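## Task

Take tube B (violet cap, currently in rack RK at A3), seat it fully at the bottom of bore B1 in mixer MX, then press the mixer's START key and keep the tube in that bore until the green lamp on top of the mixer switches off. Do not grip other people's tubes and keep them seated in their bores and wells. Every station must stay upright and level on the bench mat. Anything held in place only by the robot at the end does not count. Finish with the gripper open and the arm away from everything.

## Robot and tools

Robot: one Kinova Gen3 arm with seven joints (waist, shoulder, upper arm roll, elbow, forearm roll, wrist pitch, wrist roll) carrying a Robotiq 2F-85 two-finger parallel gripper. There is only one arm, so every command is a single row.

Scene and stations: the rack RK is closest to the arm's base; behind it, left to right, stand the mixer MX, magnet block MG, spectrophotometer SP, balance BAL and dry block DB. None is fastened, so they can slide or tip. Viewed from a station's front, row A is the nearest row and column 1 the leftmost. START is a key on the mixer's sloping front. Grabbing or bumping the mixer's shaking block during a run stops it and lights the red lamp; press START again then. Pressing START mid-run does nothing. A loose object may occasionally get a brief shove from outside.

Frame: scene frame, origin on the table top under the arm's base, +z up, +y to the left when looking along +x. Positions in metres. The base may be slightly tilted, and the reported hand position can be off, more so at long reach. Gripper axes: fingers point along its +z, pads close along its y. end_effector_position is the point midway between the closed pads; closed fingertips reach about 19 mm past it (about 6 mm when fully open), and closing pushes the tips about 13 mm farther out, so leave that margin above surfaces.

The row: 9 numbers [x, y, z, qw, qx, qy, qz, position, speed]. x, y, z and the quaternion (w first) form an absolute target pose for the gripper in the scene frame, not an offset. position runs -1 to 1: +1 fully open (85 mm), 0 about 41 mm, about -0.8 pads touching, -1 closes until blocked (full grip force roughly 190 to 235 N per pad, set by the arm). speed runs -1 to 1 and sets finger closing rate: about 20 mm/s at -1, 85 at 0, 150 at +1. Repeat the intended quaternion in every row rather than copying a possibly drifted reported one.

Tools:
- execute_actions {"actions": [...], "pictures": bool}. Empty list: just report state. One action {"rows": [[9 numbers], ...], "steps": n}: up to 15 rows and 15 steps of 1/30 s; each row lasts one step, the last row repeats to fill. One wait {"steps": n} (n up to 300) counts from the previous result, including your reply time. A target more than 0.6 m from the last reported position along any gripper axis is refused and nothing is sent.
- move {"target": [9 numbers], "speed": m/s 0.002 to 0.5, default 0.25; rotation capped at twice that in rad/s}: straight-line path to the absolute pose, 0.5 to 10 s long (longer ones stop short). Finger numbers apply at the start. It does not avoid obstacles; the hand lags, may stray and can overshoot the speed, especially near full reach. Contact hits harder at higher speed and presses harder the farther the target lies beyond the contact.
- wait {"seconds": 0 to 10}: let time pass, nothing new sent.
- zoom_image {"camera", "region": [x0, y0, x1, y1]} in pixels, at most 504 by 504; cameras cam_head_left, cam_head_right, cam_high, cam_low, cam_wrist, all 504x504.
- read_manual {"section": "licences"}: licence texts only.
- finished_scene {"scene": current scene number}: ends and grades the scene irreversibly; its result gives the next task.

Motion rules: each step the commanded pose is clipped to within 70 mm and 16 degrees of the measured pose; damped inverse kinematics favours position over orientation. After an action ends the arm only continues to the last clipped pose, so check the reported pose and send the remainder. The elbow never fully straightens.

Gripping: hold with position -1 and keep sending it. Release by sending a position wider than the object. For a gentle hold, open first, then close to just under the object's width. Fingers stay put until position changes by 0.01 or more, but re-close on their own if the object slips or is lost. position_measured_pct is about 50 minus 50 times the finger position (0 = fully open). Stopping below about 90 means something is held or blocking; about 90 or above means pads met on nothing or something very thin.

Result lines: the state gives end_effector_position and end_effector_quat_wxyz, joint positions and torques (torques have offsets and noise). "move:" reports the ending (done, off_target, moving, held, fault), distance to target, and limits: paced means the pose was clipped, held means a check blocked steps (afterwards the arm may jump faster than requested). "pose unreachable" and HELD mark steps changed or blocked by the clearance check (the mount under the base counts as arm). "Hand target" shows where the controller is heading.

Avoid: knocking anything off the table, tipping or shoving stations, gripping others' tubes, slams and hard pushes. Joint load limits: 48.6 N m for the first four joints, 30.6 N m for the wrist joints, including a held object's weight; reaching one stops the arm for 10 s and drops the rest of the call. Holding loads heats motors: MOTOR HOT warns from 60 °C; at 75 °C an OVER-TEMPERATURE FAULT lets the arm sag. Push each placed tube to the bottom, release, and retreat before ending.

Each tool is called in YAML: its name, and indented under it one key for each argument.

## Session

execute_actions:
  actions: []

Scene clock: 0.00 s of 9600.00 s.
end_effector_position=(+0.3199, +0.0337, +0.3662) position_measured_pct=0.0 end_effector_quat_wxyz=(+0.310, +0.943, +0.019, -0.123)
Joint positions: [-0.048  0.502 -0.737  1.629  0.563  1.811  3.827]
Joint velocities: [ 0.001  0.     0.     0.    -0.     0.    -0.001]
Joint torques (N m, as the joint torque sensors report them, + toward a larger angle): no reading
Hand target: +0.320, +0.034, +0.366; +0.310, +0.943, +0.019, -0.123

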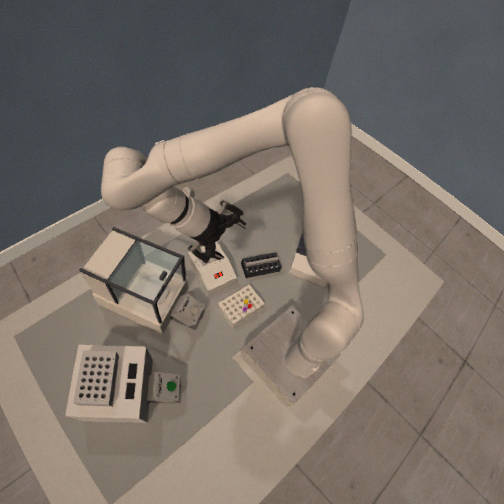

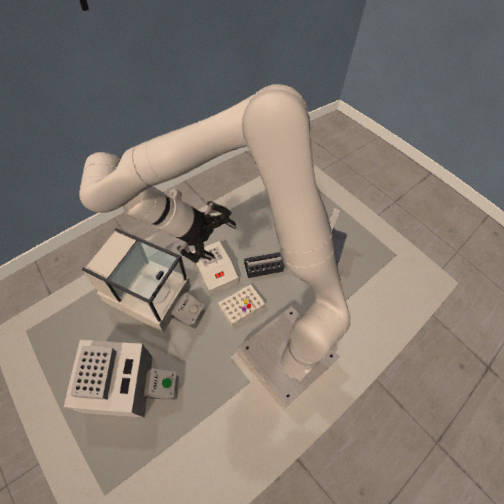

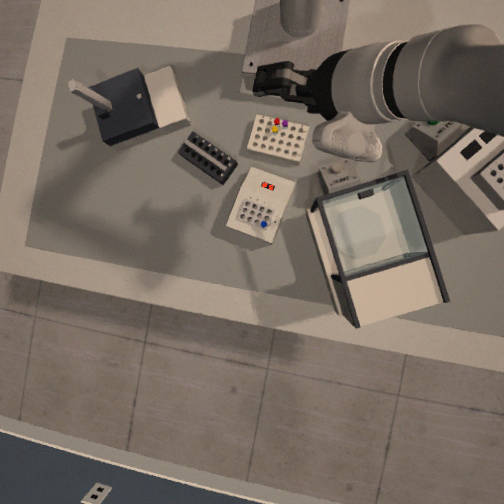

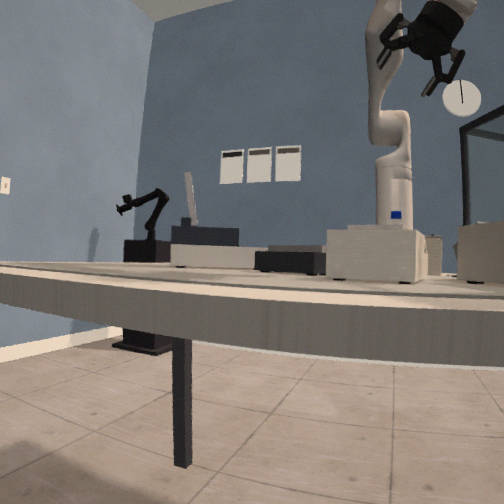

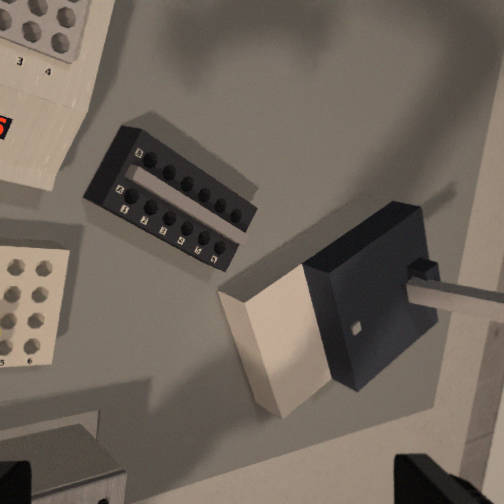

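move:
  target: [0.22, 0.005, 0.20, 0, 1, 0, 0, -0.3, 0]
  speed: 0.3

Scene clock: 3.63 s of 9600.00 s.
end_effector_position=(+0.2197, +0.0054, +0.2001) position_measured_pct=65.1 end_effector_quat_wxyz=(+0.001, +1.000, +0.002, -0.000)
Joint positions: [ 0.588  0.219 -0.811  2.453  0.317  0.563  4.2  ]
Joint velocities: [ 0.02   0.002  0.005  0.004 -0.008 -0.011  0.02 ]
Joint torques (N m, as the joint torque sensors report them, + toward a larger angle): [-0.5  -7.29 -0.52 -4.66  0.03 -0.3   0.04]
Hand target: +0.220, +0.005, +0.200; +0.000, +1.000, +0.001, -0.000
Off the commanded pose: 0.000 m, 0 deg.
move: done

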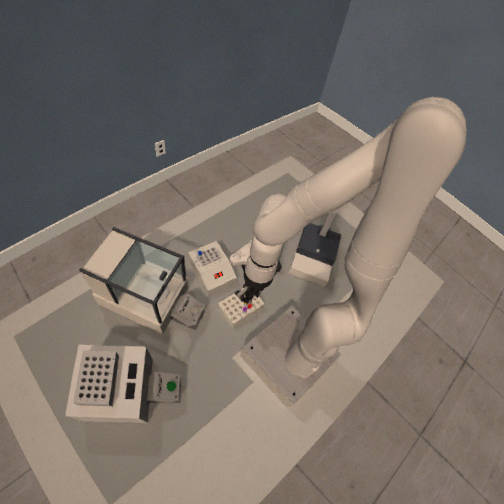

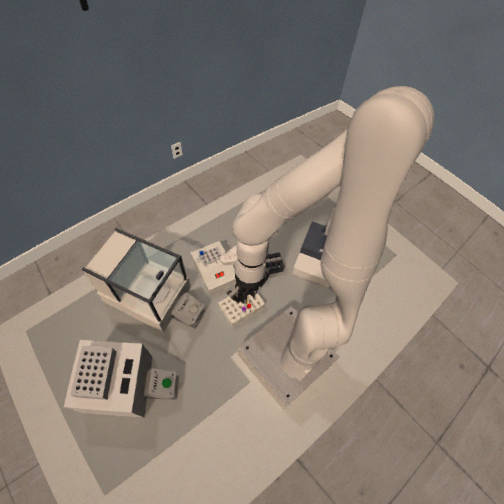

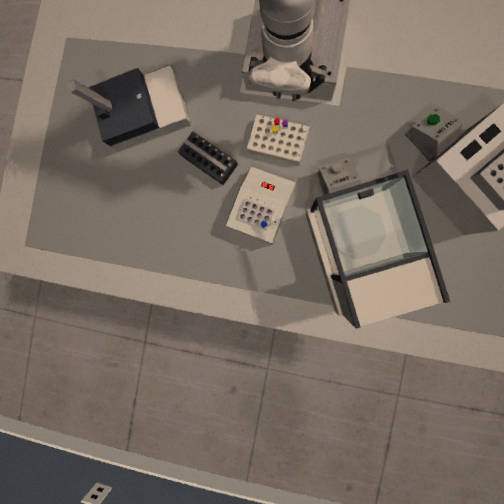

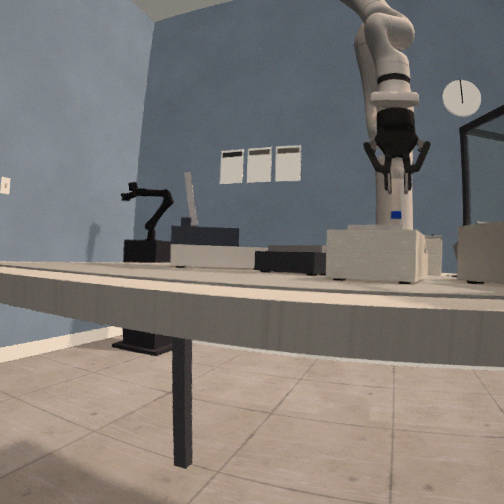

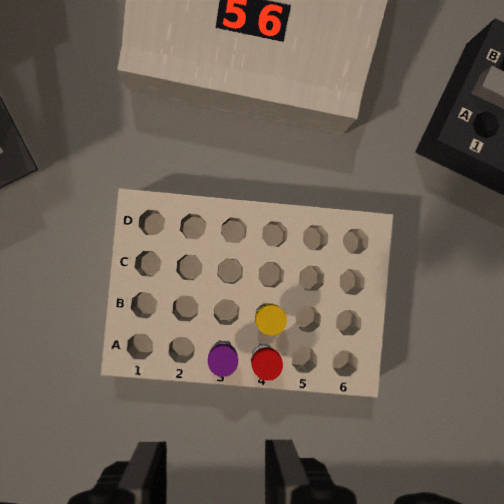

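move:
  target: [0.233, 0.005, 0.12, 0, 0.7414, 0.6711, 0, -0.3, 0]
  speed: 0.3

Scene clock: 13.33 s of 9600.00 s.
end_effector_position=(+0.2330, +0.0056, +0.1202) position_measured_pct=65.1 end_effector_quat_wxyz=(-0.001, +0.742, +0.671, +0.001)
Joint positions: [ 0.465  0.573 -0.759  2.521  1.148  0.428  4.83 ]
Joint velocities: [-0.003  0.005  0.002  0.002  0.009 -0.002 -0.002]
Joint torques (N m, as the joint torque sensors report them, + toward a larger angle): [ -0.63 -10.54  -1.31  -1.63  -0.23  -0.2    0.4 ]
Hand target: +0.233, +0.006, +0.120; -0.001, +0.741, +0.671, +0.001
Off the commanded pose: 0.001 m, 0 deg.
move: done

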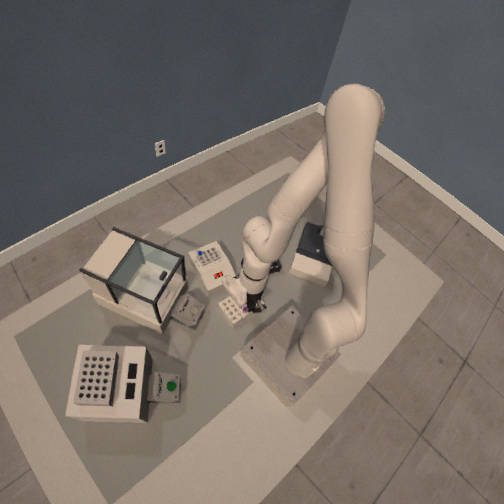

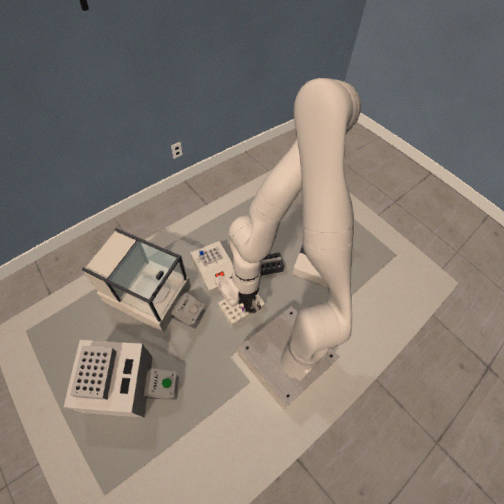

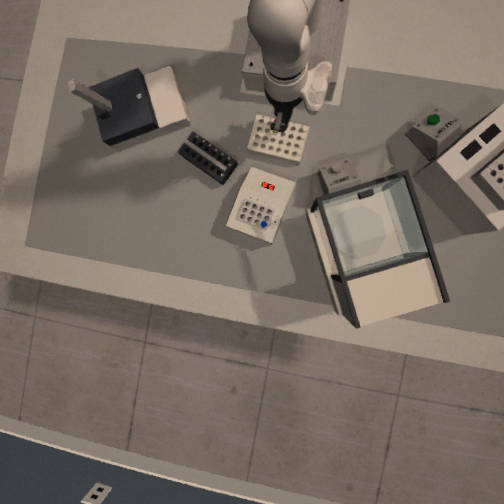

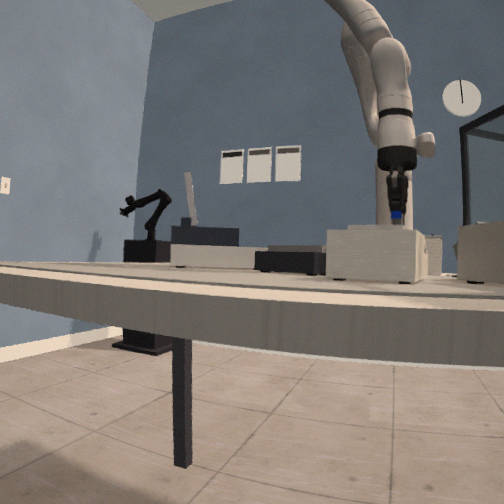

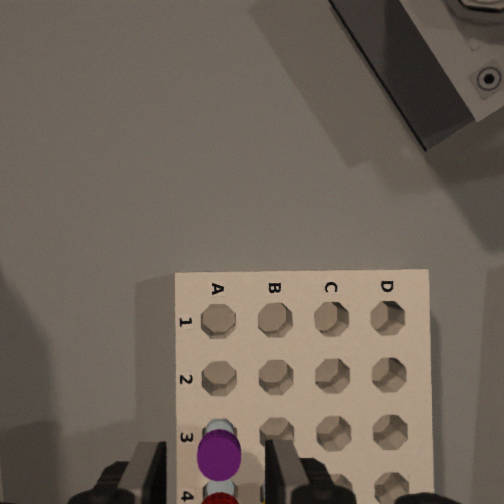

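move:
  target: [0.234, 0.0085, 0.078, 0, 0.7414, 0.6711, 0, -0.3, 0]
  speed: 0.07

move:
  target: [0.234, 0.0085, 0.078, 0, 0.7414, 0.6711, 0, -1, 0]
  speed: 0.07

move:
  target: [0.234, 0.0085, 0.22, 0, 0.7414, 0.6711, 0, -1, 0]
  speed: 0.12

Scene clock: 20.03 s of 9600.00 s.
end_effector_position=(+0.2342, +0.0087, +0.0783) position_measured_pct=65.1 end_effector_quat_wxyz=(-0.001, +0.741, +0.671, -0.000)
Joint positions: [ 0.363  0.735 -0.656  2.542  1.611  0.429  4.379]
Joint velocities: [ 0.002  0.016 -0.018  0.019  0.077  0.023 -0.087]
Joint torques (N m, as the joint torque sensors report them, + toward a larger angle): [ -0.59 -11.84  -1.77  -0.31  -0.11  -0.16   0.1 ]
Hand target: +0.234, +0.009, +0.078; -0.001, +0.741, +0.671, -0.000
Off the commanded pose: 0.000 m, 0 deg.
move: done

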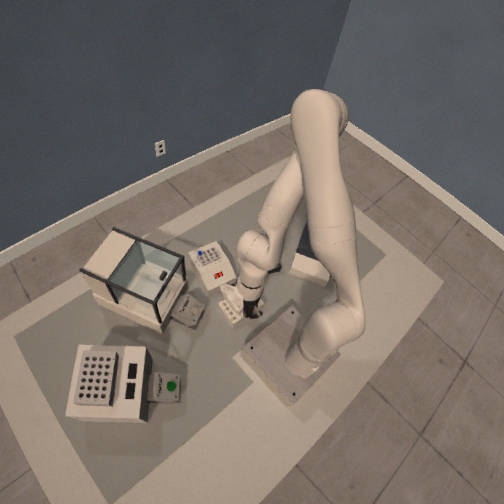

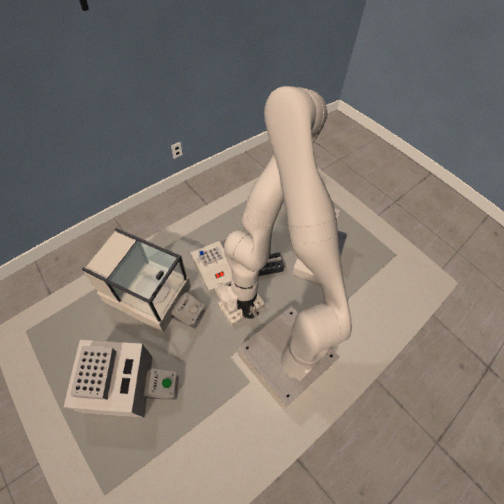

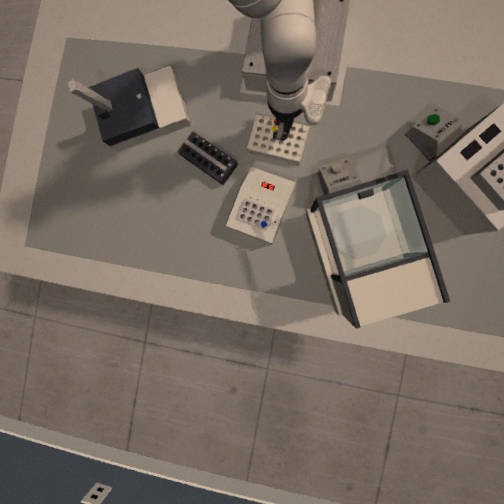

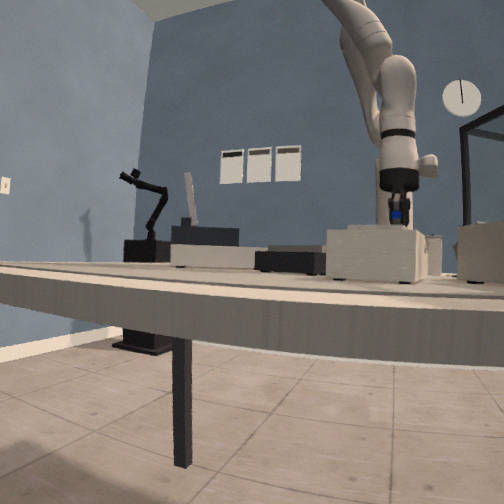

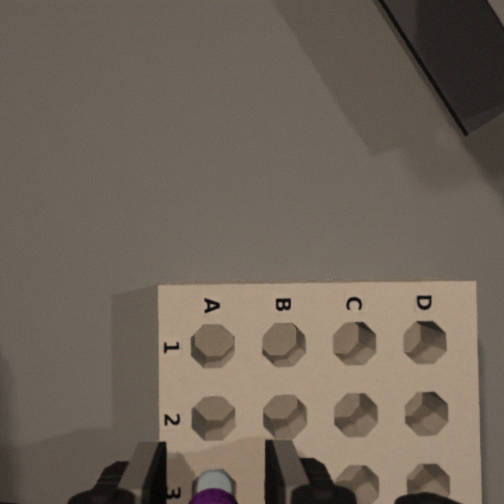

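Scene clock: 20.73 s of 9600.00 s.
end_effector_position=(+0.2339, +0.0087, +0.0784) position_measured_pct=83.3 end_effector_quat_wxyz=(+0.000, +0.741, +0.671, +0.000)
Joint positions: [ 0.363  0.736 -0.659  2.545  1.62   0.432  4.369]
Joint velocities: [ 0.     0.    -0.     0.001  0.002  0.001 -0.   ]
Joint torques (N m, as the joint torque sensors report them, + toward a larger angle): [ -0.71 -10.44  -1.12  -0.52   0.14  -0.1    0.04]
Hand target: +0.234, +0.009, +0.078; -0.000, +0.741, +0.671, -0.000
Off the commanded pose: 0.000 m, 0 deg.
move: done

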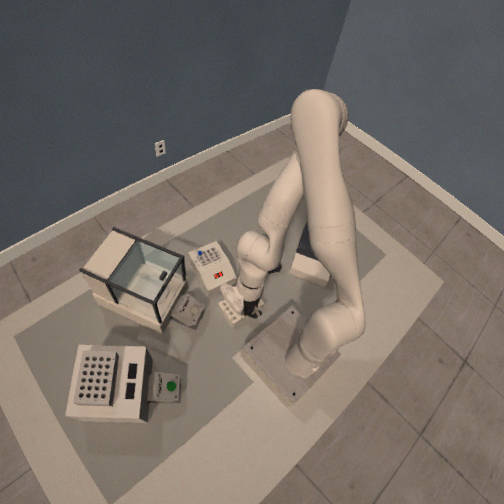

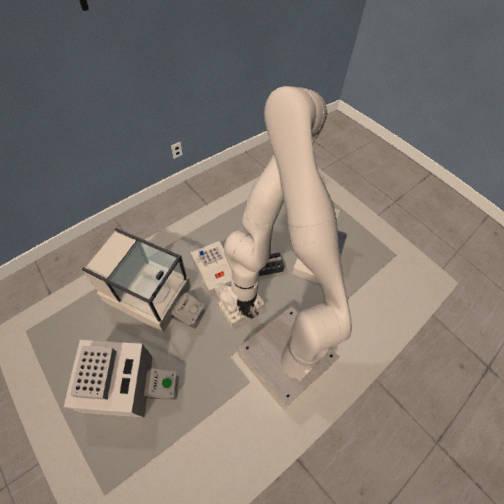

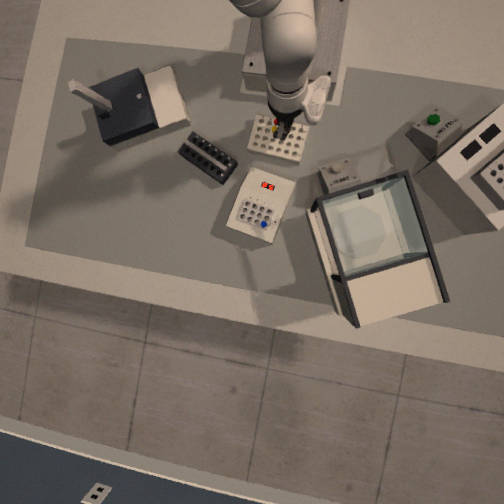

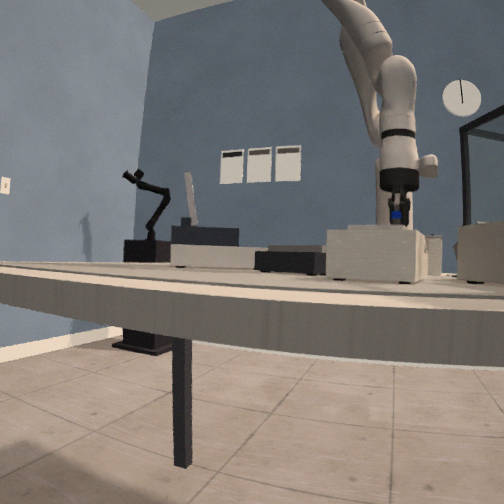

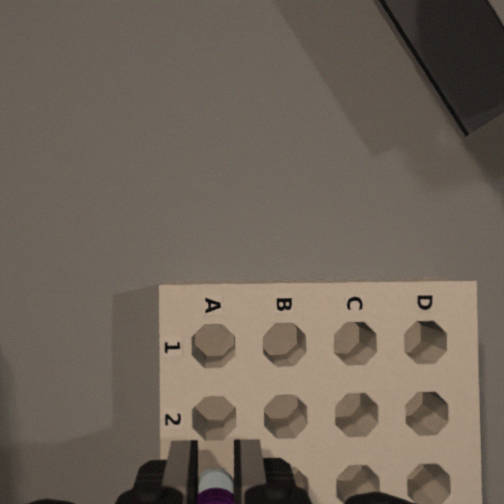

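Scene clock: 22.50 s of 9600.00 s.
end_effector_position=(+0.2343, +0.0082, +0.2198) position_measured_pct=83.3 end_effector_quat_wxyz=(+0.002, +0.741, +0.672, -0.001)
Joint positions: [ 0.816  0.24  -1.083  2.376  0.358  0.686  5.616]
Joint velocities: [ 0.03  -0.001  0.002 -0.004 -0.015  0.     0.03 ]
Joint torques (N m, as the joint torque sensors report them, + toward a larger angle): [-0.42 -6.19 -0.62 -5.01 -0.29 -0.23  0.08]
Hand target: +0.234, +0.008, +0.220; +0.002, +0.742, +0.671, -0.001
Off the commanded pose: 0.001 m, 0 deg.
move: done

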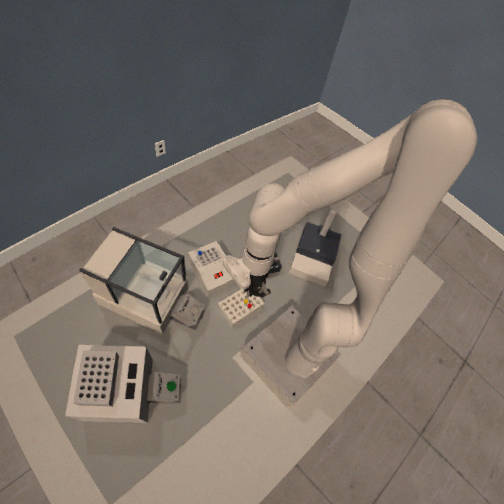

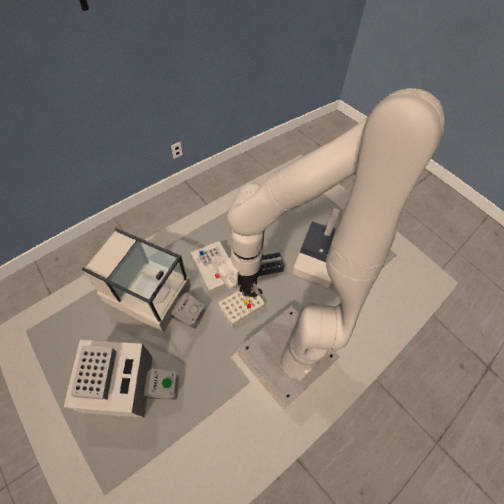

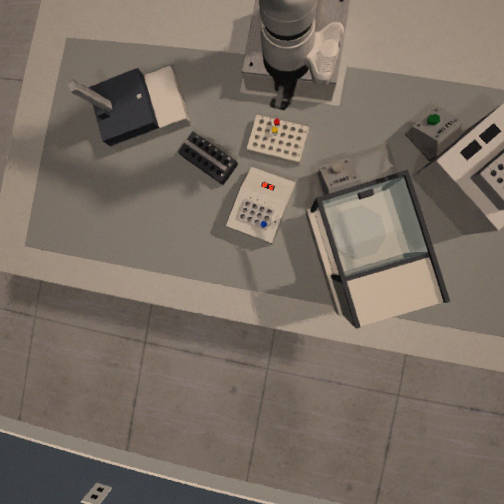

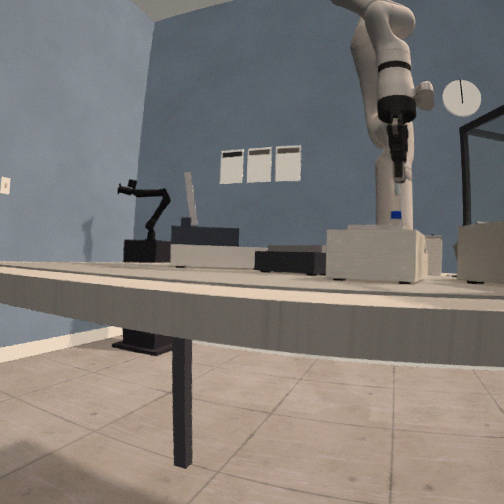

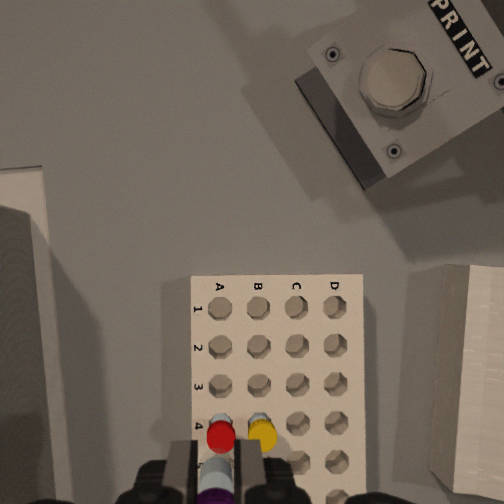

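move:
  target: [0.25, 0.43, 0.34, 0, 0.7414, 0.6711, 0, -1, 0]
  speed: 0.3

Scene clock: 33.77 s of 9600.00 s.
end_effector_position=(+0.2502, +0.4306, +0.3405) position_measured_pct=83.3 end_effector_quat_wxyz=(-0.001, +0.742, +0.670, +0.002)
Joint positions: [-0.526  0.653 -0.979  1.349  0.537  1.419  4.661]
Joint velocities: [-0.007  0.005  0.001 -0.003  0.001  0.002 -0.002]
Joint torques (N m, as the joint torque sensors report them, + toward a larger angle): [ -0.23 -17.71  -4.12  -7.6    0.08  -0.49   0.32]
Hand target: +0.250, +0.431, +0.340; -0.001, +0.742, +0.670, +0.001
Off the commanded pose: 0.001 m, 0 deg.
move: done

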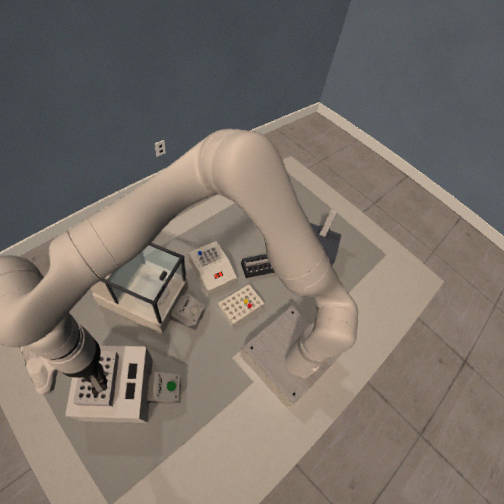

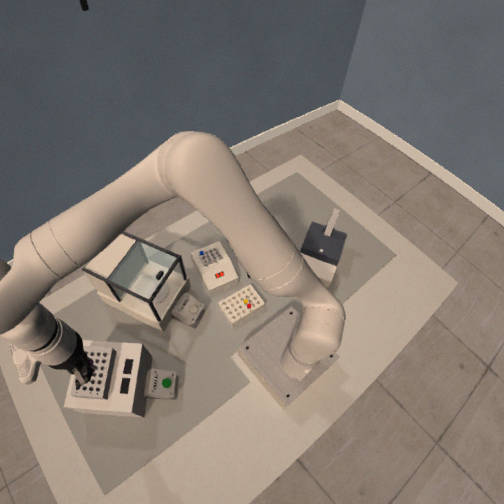

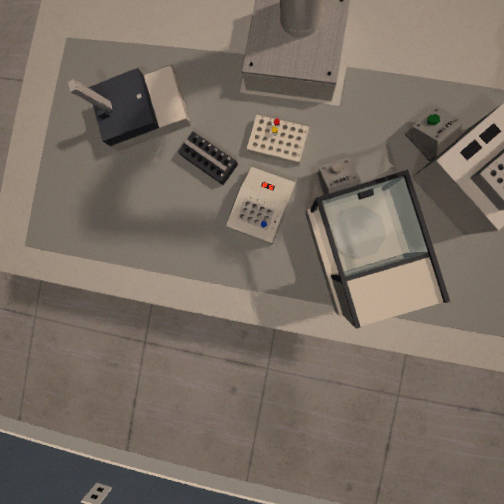

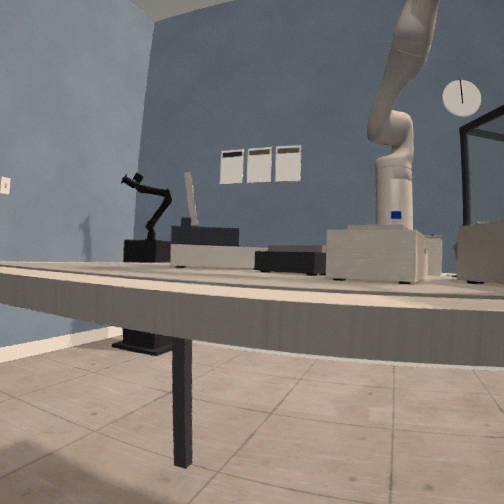

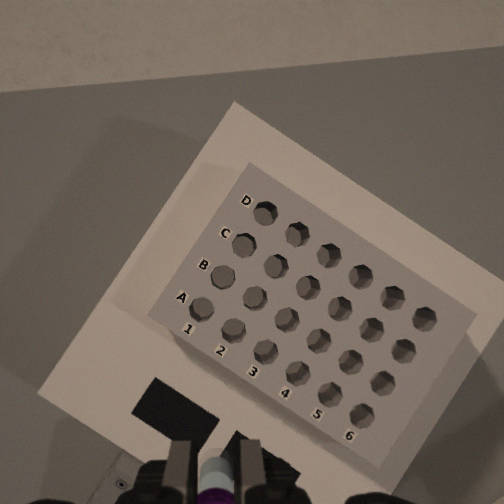

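move:
  target: [0.2568, 0.4846, 0.262, 0, 0.7414, 0.6711, 0, -1, 0]
  speed: 0.15

Scene clock: 38.83 s of 9600.00 s.
end_effector_position=(+0.2569, +0.4846, +0.2623) position_measured_pct=83.3 end_effector_quat_wxyz=(-0.000, +0.741, +0.671, +0.000)
Joint positions: [-0.648  0.827 -0.907  1.288  0.64   1.33   4.608]
Joint velocities: [-0.004  0.005  0.001 -0.002 -0.     0.     0.001]
Joint torques (N m, as the joint torque sensors report them, + toward a larger angle): [ -0.25 -20.25  -4.24  -6.99   0.31  -0.19   0.16]
Hand target: +0.257, +0.485, +0.262; -0.000, +0.741, +0.671, -0.000
Off the commanded pose: 0.000 m, 0 deg.
move: done

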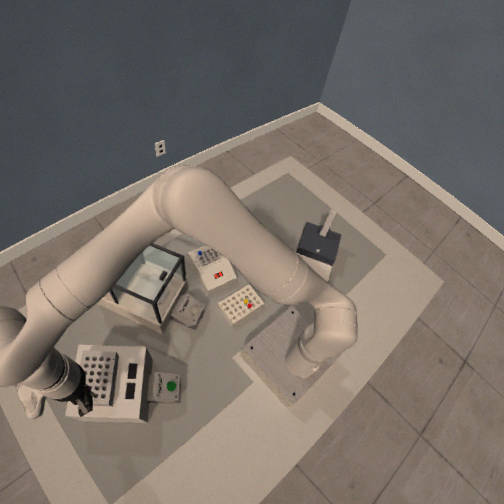

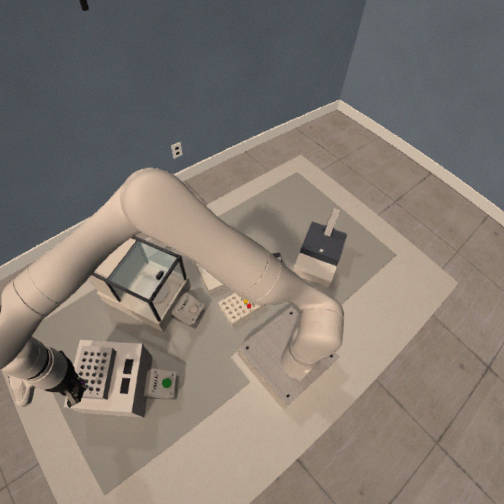

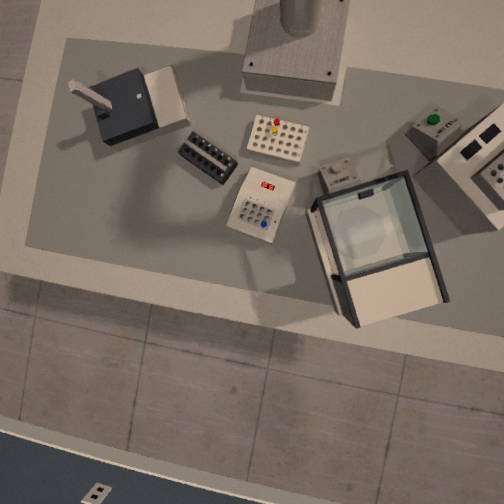

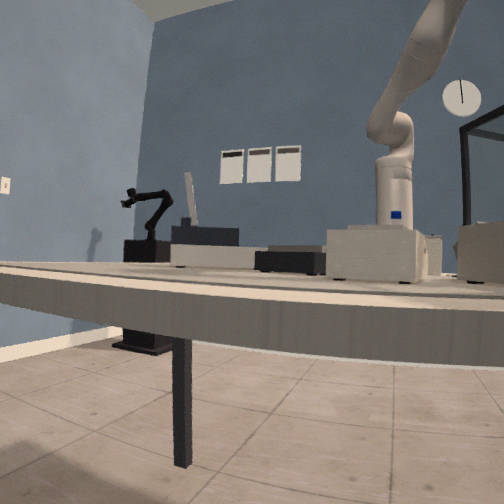

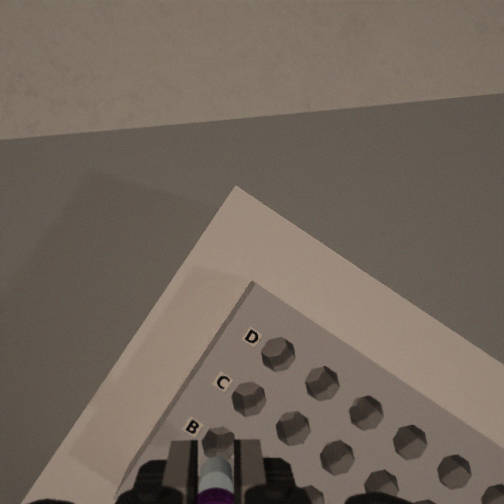

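move:
  target: [0.2572, 0.4846, 0.218, 0, 0.7414, 0.6711, 0, -1, 0]
  speed: 0.04

move:
  target: [0.2572, 0.4846, 0.221, 0, 0.7414, 0.6711, 0, -0.3, 0]
  speed: 0.05

move:
  target: [0.2572, 0.4846, 0.265, 0, 0.7414, 0.6711, 0, -0.3, 0]
  speed: 0.1

Scene clock: 43.77 s of 9600.00 s.
end_effector_position=(+0.2572, +0.4847, +0.2181) position_measured_pct=83.3 end_effector_quat_wxyz=(-0.000, +0.741, +0.671, +0.000)
Joint positions: [-0.65   0.877 -0.882  1.349  0.68   1.236  4.575]
Joint velocities: [-0.     0.002  0.     0.003  0.001 -0.003 -0.001]
Joint torques (N m, as the joint torque sensors report them, + toward a larger angle): [ -0.29 -20.96  -4.73  -6.51  -0.53  -0.41   0.13]
Hand target: +0.257, +0.485, +0.218; -0.000, +0.741, +0.671, -0.000
Off the commanded pose: 0.000 m, 0 deg.
move: done

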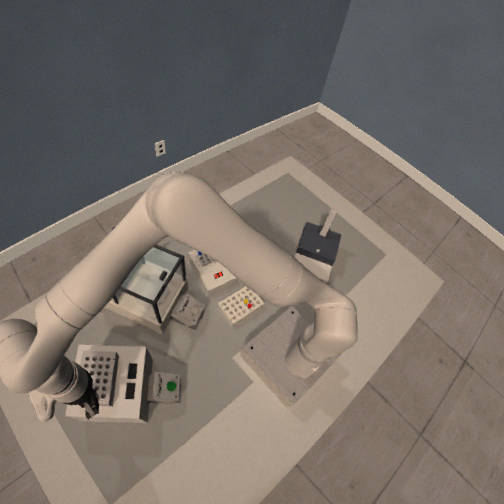

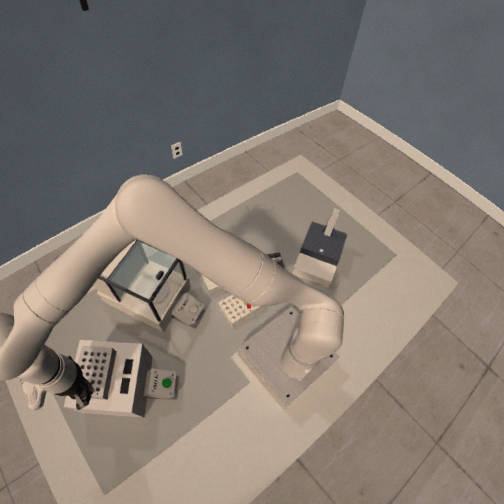

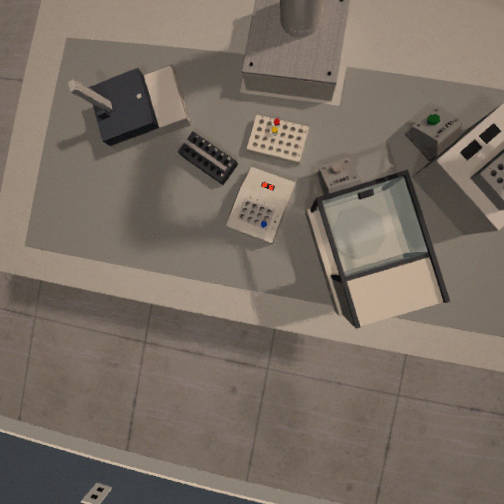

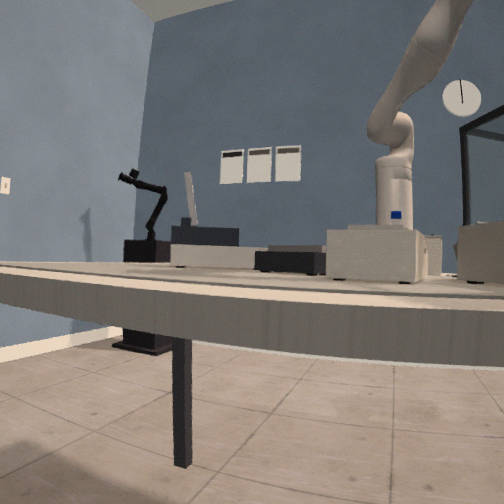

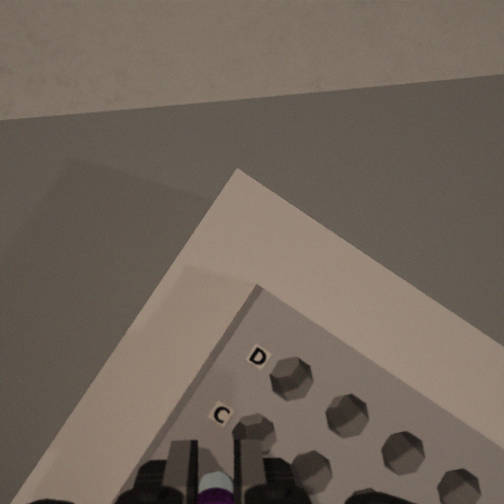

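Scene clock: 44.47 s of 9600.00 s.
end_effector_position=(+0.2572, +0.4846, +0.2210) position_measured_pct=65.1 end_effector_quat_wxyz=(+0.000, +0.741, +0.671, -0.000)
Joint positions: [-0.649  0.873 -0.884  1.346  0.678  1.242  4.577]
Joint velocities: [-0.    -0.001 -0.    -0.001  0.001  0.     0.   ]
Joint torques (N m, as the joint torque sensors report them, + toward a larger angle): [ -0.65 -20.97  -5.09  -6.72   0.09  -0.13   0.07]
Hand target: +0.257, +0.485, +0.221; +0.000, +0.741, +0.671, +0.000
Off the commanded pose: 0.000 m, 0 deg.
move: done

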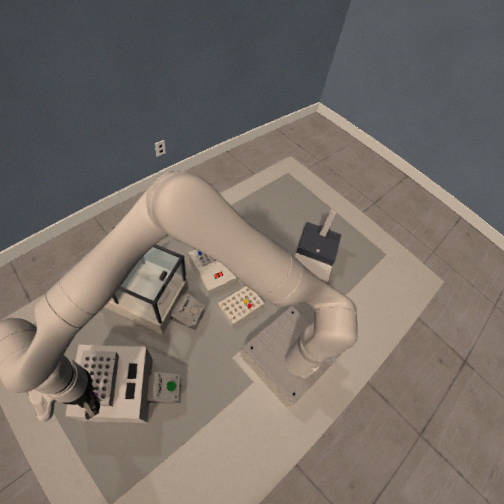

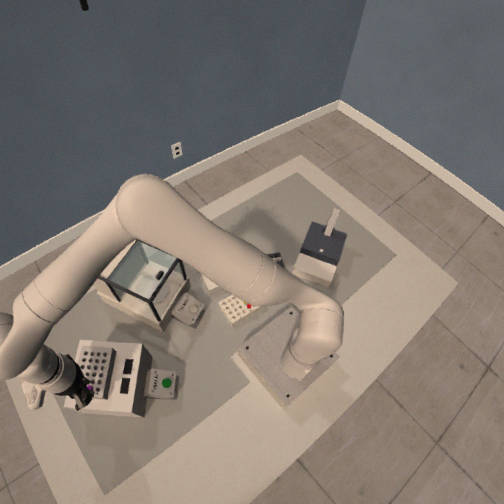

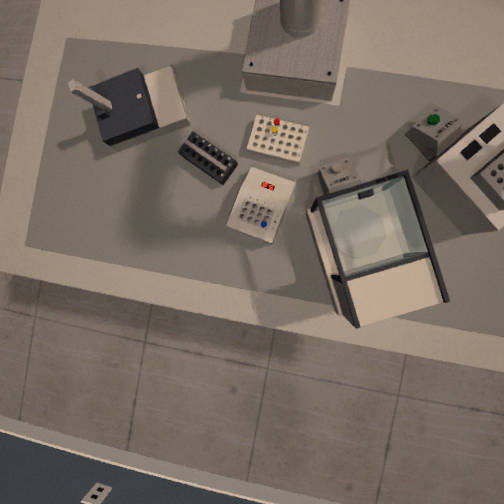

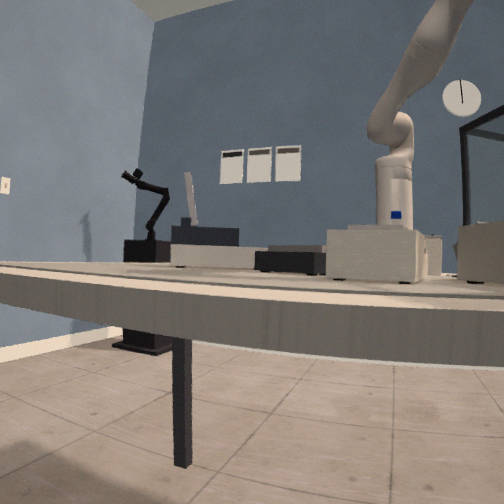

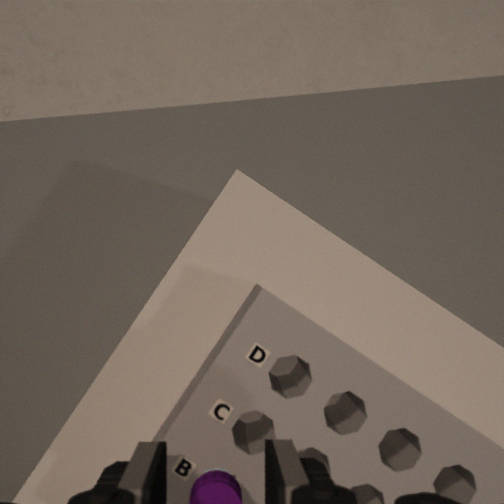

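Scene clock: 45.30 s of 9600.00 s.
end_effector_position=(+0.2572, +0.4845, +0.2649) position_measured_pct=65.1 end_effector_quat_wxyz=(+0.000, +0.741, +0.671, -0.000)
Joint positions: [-0.648  0.825 -0.907  1.283  0.638  1.336  4.611]
Joint velocities: [-0.    -0.002 -0.001 -0.004 -0.001  0.003 -0.   ]
Joint torques (N m, as the joint torque sensors report them, + toward a larger angle): [ -0.4  -20.22  -4.28  -7.27   0.02  -0.22   0.1 ]
Hand target: +0.257, +0.485, +0.265; +0.000, +0.741, +0.671, +0.000
Off the commanded pose: 0.000 m, 0 deg.
move: done

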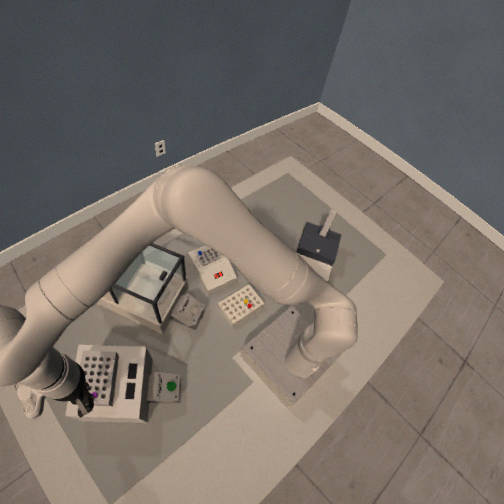

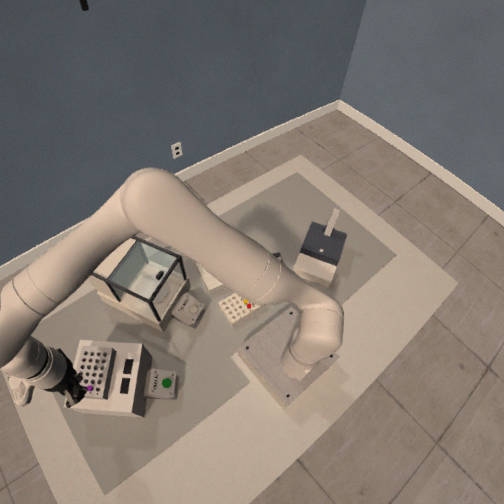

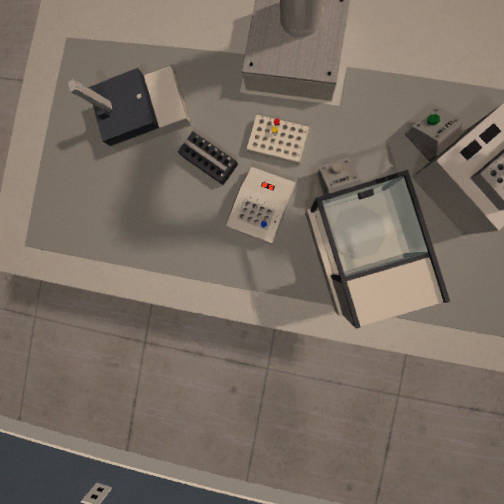

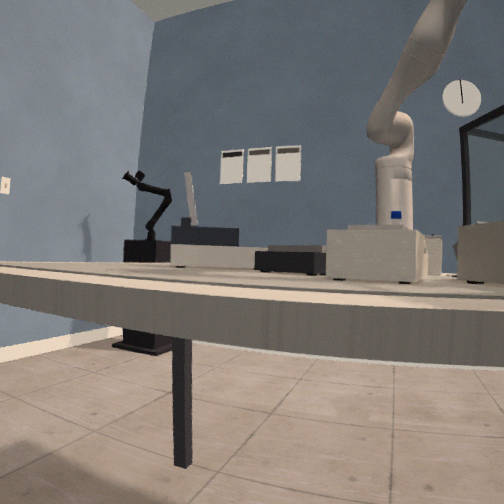

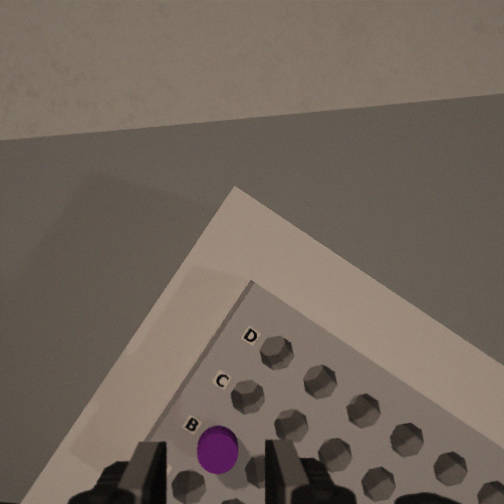

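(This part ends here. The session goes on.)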